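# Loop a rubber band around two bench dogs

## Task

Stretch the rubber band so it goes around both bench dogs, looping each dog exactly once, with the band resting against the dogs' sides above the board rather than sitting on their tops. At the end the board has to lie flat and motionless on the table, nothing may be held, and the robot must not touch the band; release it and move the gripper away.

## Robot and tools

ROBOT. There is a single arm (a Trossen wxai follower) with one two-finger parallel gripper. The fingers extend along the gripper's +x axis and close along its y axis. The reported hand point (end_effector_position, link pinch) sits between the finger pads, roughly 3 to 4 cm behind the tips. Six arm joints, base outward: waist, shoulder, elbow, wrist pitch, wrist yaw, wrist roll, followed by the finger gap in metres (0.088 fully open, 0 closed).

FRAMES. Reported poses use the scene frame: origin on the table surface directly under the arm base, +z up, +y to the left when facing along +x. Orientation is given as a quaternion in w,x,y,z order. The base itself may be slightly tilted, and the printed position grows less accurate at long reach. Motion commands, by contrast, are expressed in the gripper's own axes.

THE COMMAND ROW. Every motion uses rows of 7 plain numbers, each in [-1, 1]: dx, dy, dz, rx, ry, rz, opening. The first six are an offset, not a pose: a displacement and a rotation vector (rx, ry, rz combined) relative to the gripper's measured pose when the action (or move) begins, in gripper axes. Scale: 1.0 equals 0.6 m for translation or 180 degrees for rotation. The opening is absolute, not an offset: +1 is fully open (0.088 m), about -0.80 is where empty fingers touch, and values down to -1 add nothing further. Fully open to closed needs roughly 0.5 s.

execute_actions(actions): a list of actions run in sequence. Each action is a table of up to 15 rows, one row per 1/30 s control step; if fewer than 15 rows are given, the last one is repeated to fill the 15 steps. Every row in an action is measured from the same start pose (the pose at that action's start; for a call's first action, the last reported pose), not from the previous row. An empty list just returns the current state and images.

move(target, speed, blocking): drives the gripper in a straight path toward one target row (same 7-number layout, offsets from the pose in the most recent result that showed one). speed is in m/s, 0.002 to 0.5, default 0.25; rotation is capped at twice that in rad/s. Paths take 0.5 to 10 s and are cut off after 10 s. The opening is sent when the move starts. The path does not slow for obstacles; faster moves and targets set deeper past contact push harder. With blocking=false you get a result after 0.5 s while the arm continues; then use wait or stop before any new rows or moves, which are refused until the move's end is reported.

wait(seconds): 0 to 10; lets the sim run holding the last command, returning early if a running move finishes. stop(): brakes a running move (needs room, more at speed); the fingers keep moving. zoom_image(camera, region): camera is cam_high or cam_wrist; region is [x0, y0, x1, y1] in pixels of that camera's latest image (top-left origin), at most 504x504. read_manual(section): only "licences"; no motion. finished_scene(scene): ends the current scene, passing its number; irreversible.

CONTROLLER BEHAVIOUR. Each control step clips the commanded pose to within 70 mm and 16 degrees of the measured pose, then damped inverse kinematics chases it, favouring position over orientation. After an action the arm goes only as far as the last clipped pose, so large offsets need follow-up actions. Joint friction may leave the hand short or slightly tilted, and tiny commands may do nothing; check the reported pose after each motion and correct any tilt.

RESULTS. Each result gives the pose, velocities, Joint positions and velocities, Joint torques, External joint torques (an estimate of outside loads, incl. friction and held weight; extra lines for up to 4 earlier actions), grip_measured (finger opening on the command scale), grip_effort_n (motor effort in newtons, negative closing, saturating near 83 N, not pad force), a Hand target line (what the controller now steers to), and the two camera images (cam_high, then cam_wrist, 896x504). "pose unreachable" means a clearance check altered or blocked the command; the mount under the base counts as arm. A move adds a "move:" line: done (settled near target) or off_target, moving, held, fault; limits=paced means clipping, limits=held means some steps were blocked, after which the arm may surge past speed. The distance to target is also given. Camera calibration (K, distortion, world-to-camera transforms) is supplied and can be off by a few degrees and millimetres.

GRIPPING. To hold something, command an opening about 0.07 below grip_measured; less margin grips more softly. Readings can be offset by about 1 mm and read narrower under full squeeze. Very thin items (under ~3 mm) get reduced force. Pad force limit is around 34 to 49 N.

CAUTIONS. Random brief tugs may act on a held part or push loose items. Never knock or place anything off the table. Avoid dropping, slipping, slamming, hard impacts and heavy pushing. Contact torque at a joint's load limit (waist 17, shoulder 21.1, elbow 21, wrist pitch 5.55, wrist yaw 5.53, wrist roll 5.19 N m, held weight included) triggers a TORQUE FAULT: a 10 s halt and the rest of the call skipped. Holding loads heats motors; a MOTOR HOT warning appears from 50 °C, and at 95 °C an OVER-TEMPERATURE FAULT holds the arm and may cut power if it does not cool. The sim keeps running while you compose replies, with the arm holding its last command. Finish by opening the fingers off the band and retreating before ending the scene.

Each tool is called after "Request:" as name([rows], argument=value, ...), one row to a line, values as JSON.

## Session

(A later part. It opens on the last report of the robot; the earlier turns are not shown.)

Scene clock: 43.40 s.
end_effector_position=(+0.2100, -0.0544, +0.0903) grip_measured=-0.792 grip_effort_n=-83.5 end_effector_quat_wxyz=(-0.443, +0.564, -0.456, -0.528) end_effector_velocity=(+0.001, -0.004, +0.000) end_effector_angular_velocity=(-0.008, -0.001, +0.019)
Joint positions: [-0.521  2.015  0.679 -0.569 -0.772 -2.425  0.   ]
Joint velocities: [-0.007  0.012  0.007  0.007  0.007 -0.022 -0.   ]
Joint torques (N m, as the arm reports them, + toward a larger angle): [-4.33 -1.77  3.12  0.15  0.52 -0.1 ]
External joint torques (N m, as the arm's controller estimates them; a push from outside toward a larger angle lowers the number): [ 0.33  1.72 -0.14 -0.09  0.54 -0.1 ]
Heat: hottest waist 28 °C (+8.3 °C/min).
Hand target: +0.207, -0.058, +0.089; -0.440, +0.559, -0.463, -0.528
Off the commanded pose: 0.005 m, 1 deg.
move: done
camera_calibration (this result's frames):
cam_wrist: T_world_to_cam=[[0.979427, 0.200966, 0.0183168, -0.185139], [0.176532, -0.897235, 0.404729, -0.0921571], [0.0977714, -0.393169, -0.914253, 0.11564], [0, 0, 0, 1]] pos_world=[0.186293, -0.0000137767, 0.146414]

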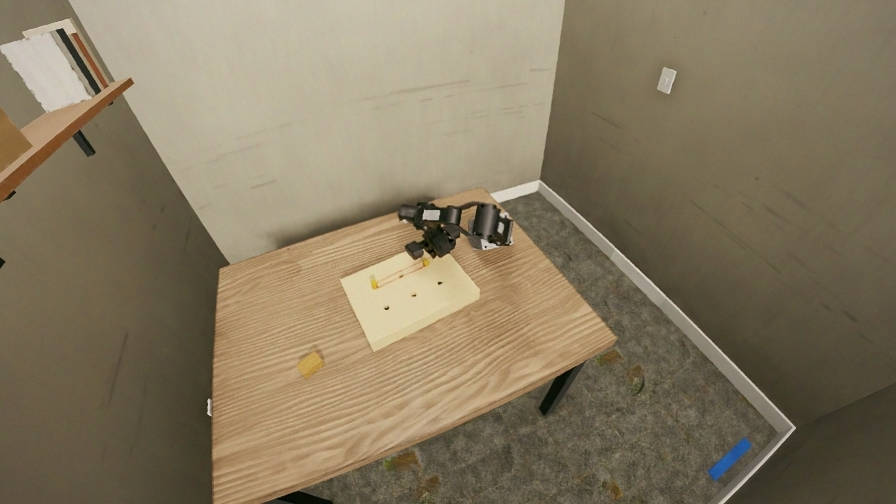

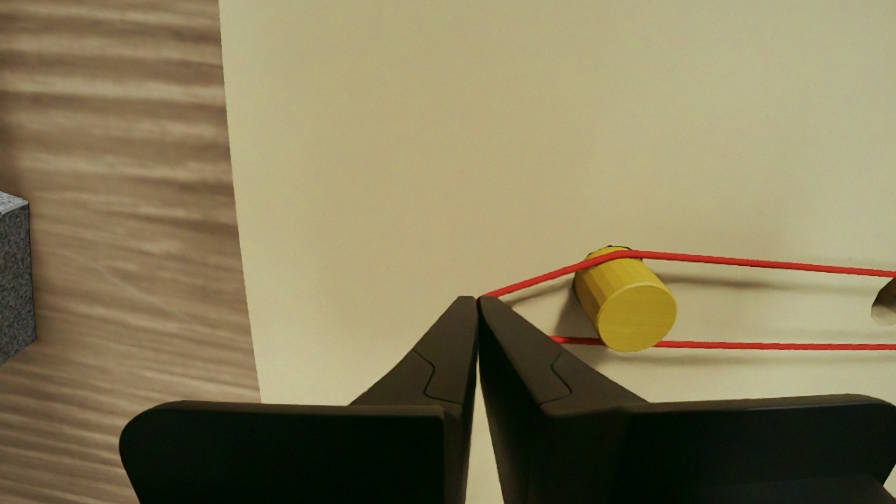

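Request:
move(target=[0.004,0,0.02,0,0,0,-1], speed=0.03)

Request:
move(target=[0,0,0,0,0,0,-0.65])

Request:
move(target=[-0.07,0,0,0,0,0,-0.65], speed=0.05)

Request:
move(target=[-0.15,0,-0.08,0,0,0,-0.2])

Request:
zoom_image(camera="cam_high", region=[330, 220, 490, 340])

Scene clock: 44.60 s.
end_effector_position=(+0.2136, -0.0453, +0.0901) grip_measured=-0.792 grip_effort_n=-83.5 end_effector_quat_wxyz=(-0.442, +0.570, -0.451, -0.525) end_effector_velocity=(-0.003, +0.005, -0.001) end_effector_angular_velocity=(+0.010, +0.005, -0.007)
Joint positions: [-0.494  1.969  0.659 -0.552 -0.786 -2.385  0.   ]
Joint velocities: [ 0.007 -0.012 -0.012 -0.007 -0.007  0.007 -0.   ]
Joint torques (N m, as the arm reports them, + toward a larger angle): [-3.69 -3.19  1.3   0.17  0.12  0.09]
External joint torques (N m, as the arm's controller estimates them; a push from outside toward a larger angle lowers the number): [ 0.94  0.16 -1.94 -0.08  0.15  0.09]
Heat: hottest waist 28 °C (+8.1 °C/min).
Hand target: +0.208, -0.043, +0.087; -0.443, +0.563, -0.456, -0.528
Off the commanded pose: 0.007 m, 1 deg.
move: done
camera_calibration (this result's frames):
cam_wrist: T_world_to_cam=[[0.977045, 0.210739, 0.0311797, -0.19075], [0.17979, -0.894211, 0.409953, -0.0855809], [0.114274, -0.394937, -0.911574, 0.114814], [0, 0, 0, 1]] pos_world=[0.188638, 0.00901523, 0.145693]

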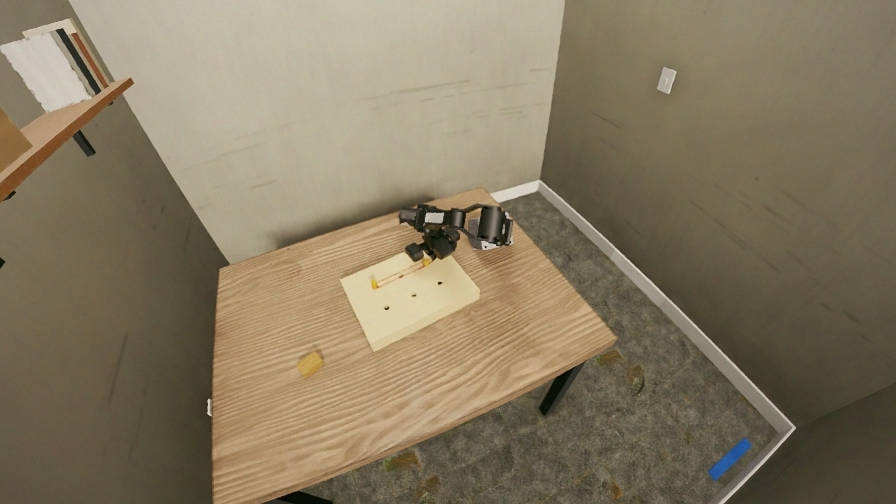

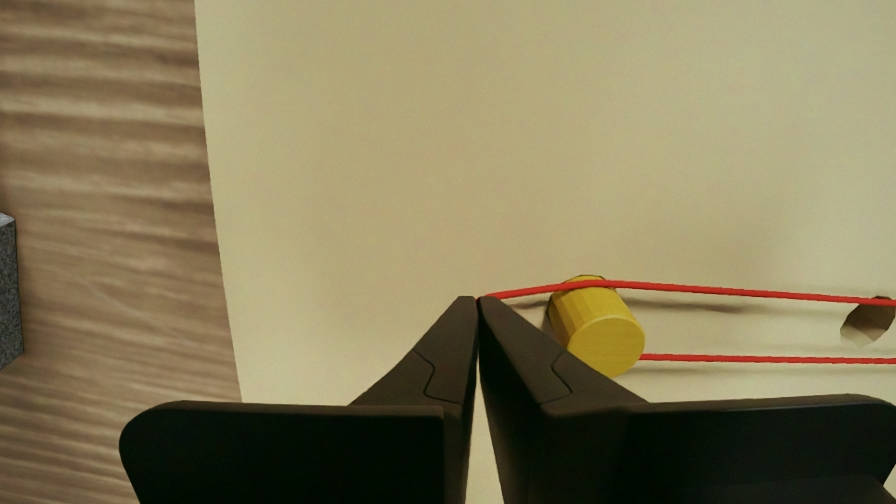

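Scene clock: 45.27 s.
end_effector_position=(+0.2139, -0.0452, +0.0901) grip_measured=-0.655 grip_effort_n=13.7 end_effector_quat_wxyz=(-0.443, +0.570, -0.450, -0.525) end_effector_velocity=(-0.002, +0.001, -0.000) end_effector_angular_velocity=(+0.011, +0.000, -0.017)
Joint positions: [-0.494  1.969  0.659 -0.551 -0.787 -2.385  0.007]
Joint velocities: [-0.002  0.002 -0.002 -0.007 -0.007  0.007  0.001]
Joint torques (N m, as the arm reports them, + toward a larger angle): [-4.05 -2.85  3.11  0.2  -0.01  0.01]
External joint torques (N m, as the arm's controller estimates them; a push from outside toward a larger angle lowers the number): [ 0.54  0.47 -0.09 -0.05  0.01  0.  ]
Heat: hottest waist 28 °C (+8.0 °C/min).
Hand target: +0.214, -0.045, +0.090; -0.443, +0.570, -0.451, -0.525
Off the commanded pose: 0.000 m, 0 deg.
move: done
camera_calibration (this result's frames):
cam_wrist: T_world_to_cam=[[0.97688, 0.211325, 0.0323521, -0.191011], [0.179906, -0.894347, 0.409606, -0.0855622], [0.115494, -0.394316, -0.911689, 0.114598], [0, 0, 0, 1]] pos_world=[0.188752, 0.00903101, 0.145704]

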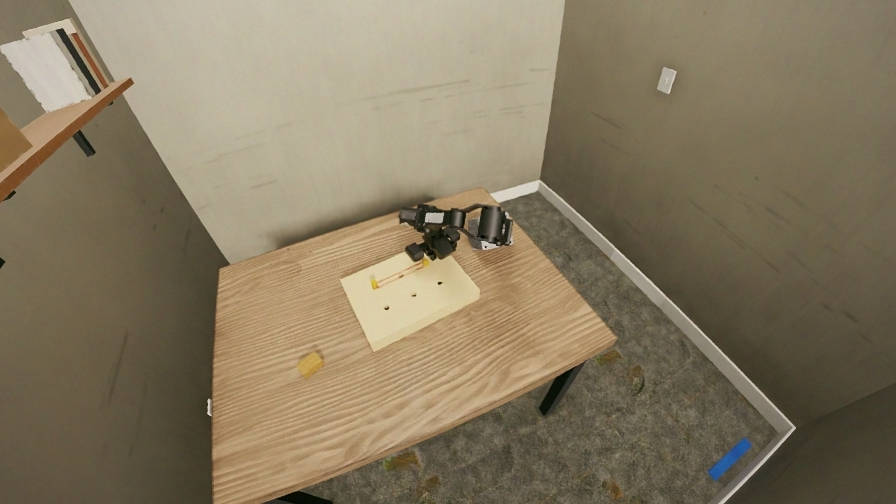

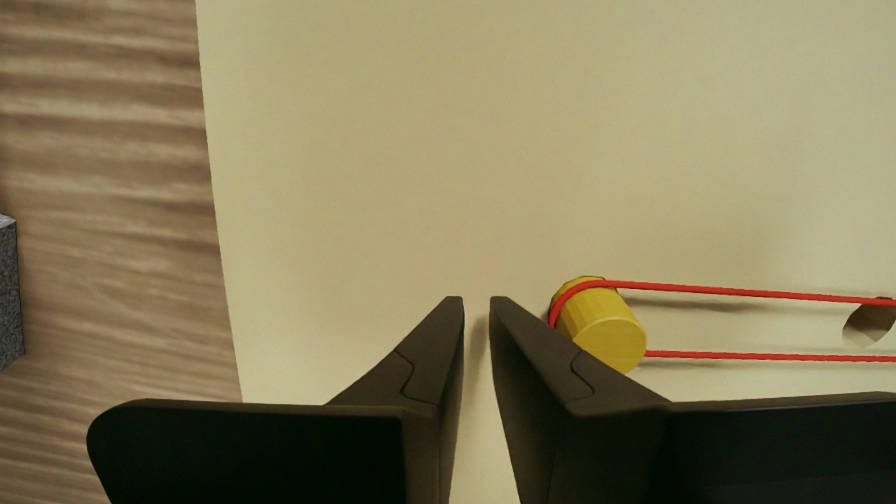

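Scene clock: 46.47 s.
end_effector_position=(+0.2094, -0.0425, +0.1283) grip_measured=-0.653 grip_effort_n=14.2 end_effector_quat_wxyz=(-0.447, +0.565, -0.452, -0.526) end_effector_velocity=(-0.003, +0.002, +0.003) end_effector_angular_velocity=(+0.007, +0.010, -0.005)
Joint positions: [-0.616  1.92   0.741 -0.806 -0.748 -2.543  0.007]
Joint velocities: [-0.012 -0.002  0.007 -0.037  0.007 -0.022 -0.   ]
Joint torques (N m, as the arm reports them, + toward a larger angle): [-3.86 -3.33  4.83  0.01  0.11 -0.06]
External joint torques (N m, as the arm's controller estimates them; a push from outside toward a larger angle lowers the number): [ 0.57 -0.21  0.92 -0.23  0.13 -0.06]
Heat: hottest waist 28 °C (+7.7 °C/min).
Hand target: +0.213, -0.043, +0.132; -0.443, +0.571, -0.450, -0.525
Off the commanded pose: 0.005 m, 1 deg.
move: done
camera_calibration (this result's frames):
cam_wrist: T_world_to_cam=[[0.979207, 0.200641, 0.029953, -0.189153], [0.172128, -0.899879, 0.400738, -0.0954387], [0.107358, -0.387249, -0.915703, 0.153605], [0, 0, 0, 1]] pos_world=[0.185156, 0.0115519, 0.184568]

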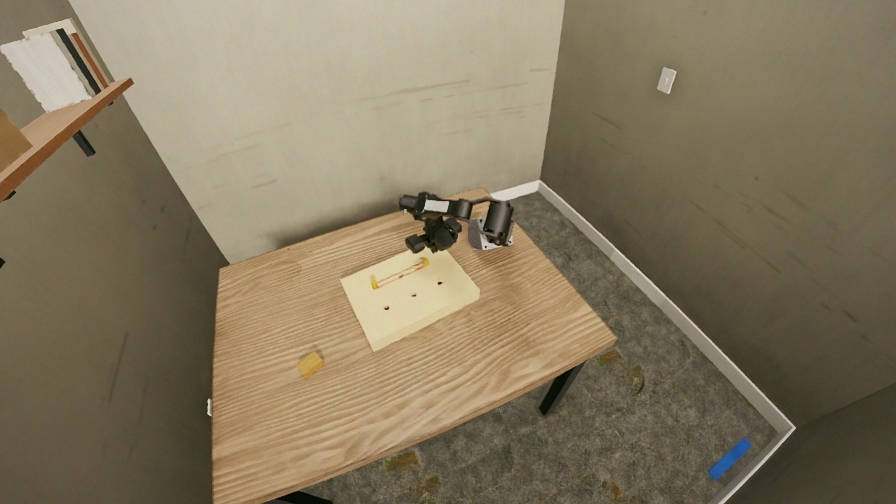

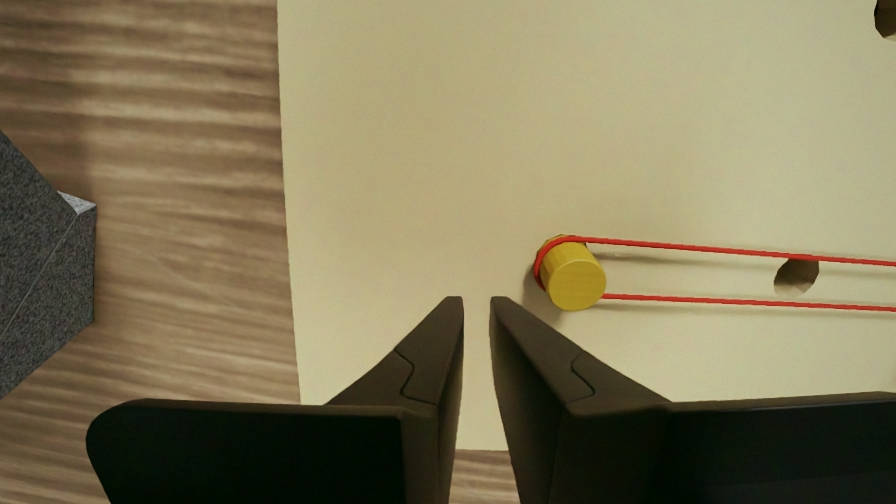

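Scene clock: 47.50 s.
end_effector_position=(+0.2158, -0.0833, +0.2192) grip_measured=-0.203 grip_effort_n=13.7 end_effector_quat_wxyz=(-0.448, +0.566, -0.451, -0.524) end_effector_velocity=(-0.001, -0.001, +0.004) end_effector_angular_velocity=(+0.003, +0.003, +0.007)
Joint positions: [-0.886  2.062  1.105 -1.217 -0.619 -2.843  0.029]
Joint velocities: [-0.012  0.007  0.017 -0.022  0.007 -0.022 -0.   ]
Joint torques (N m, as the arm reports them, + toward a larger angle): [-3.86 -2.25  6.03 -0.02  0.02 -0.08]
External joint torques (N m, as the arm's controller estimates them; a push from outside toward a larger angle lowers the number): [ 0.79  1.41  1.17 -0.31  0.04 -0.08]
Heat: hottest waist 28 °C (+7.6 °C/min).
Hand target: +0.217, -0.086, +0.220; -0.447, +0.566, -0.451, -0.525
Off the commanded pose: 0.003 m, 0 deg.
move: done
camera_calibration (this result's frames):
cam_wrist: T_world_to_cam=[[0.979063, 0.200581, 0.0346717, -0.190881], [0.170014, -0.899455, 0.402586, -0.169593], [0.111937, -0.388262, -0.914725, 0.218997], [0, 0, 0, 1]] pos_world=[0.191204, -0.029226, 0.275216]

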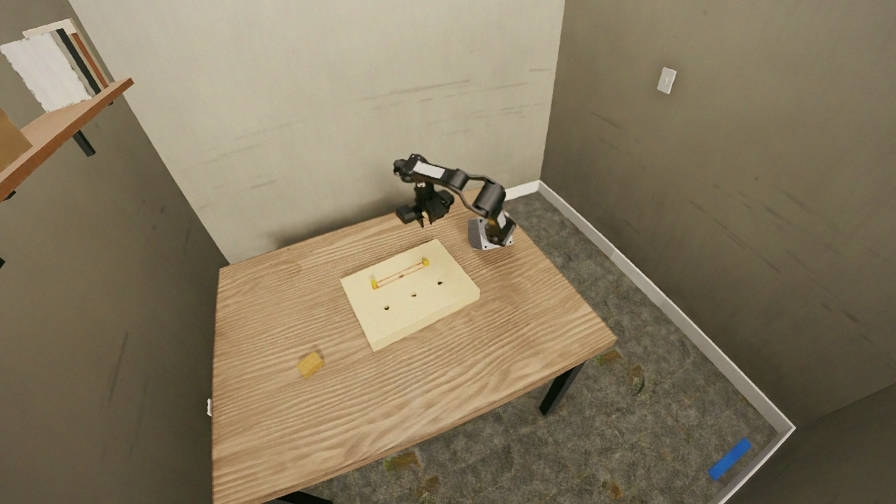

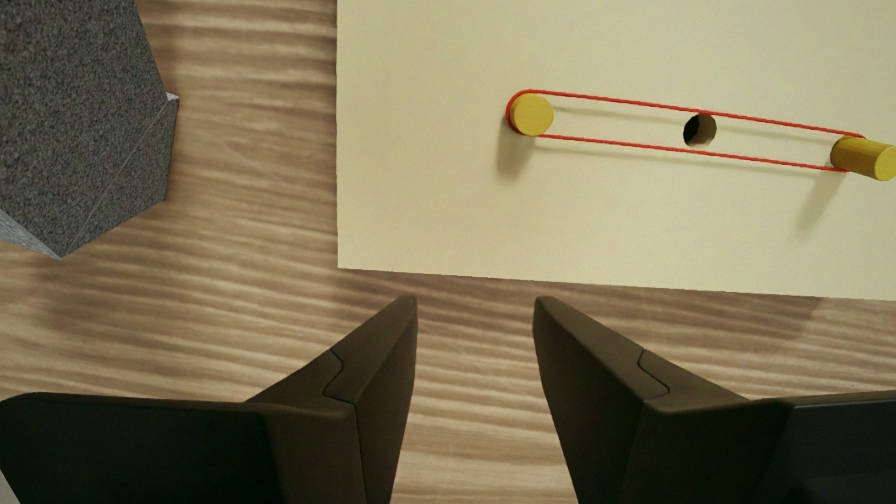

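Region (330, 220, 490, 340) of cam_high's 896x504 image, scaled by 3.150, with more detail than that image has; it fills the top 378 rows of this view, and the rest is white.

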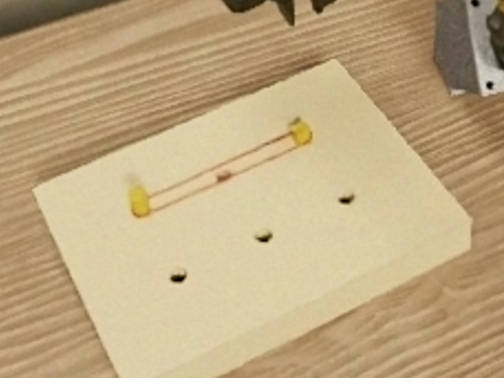

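Request:
finished_scene(scene=2)

The scene is finished: the task was done.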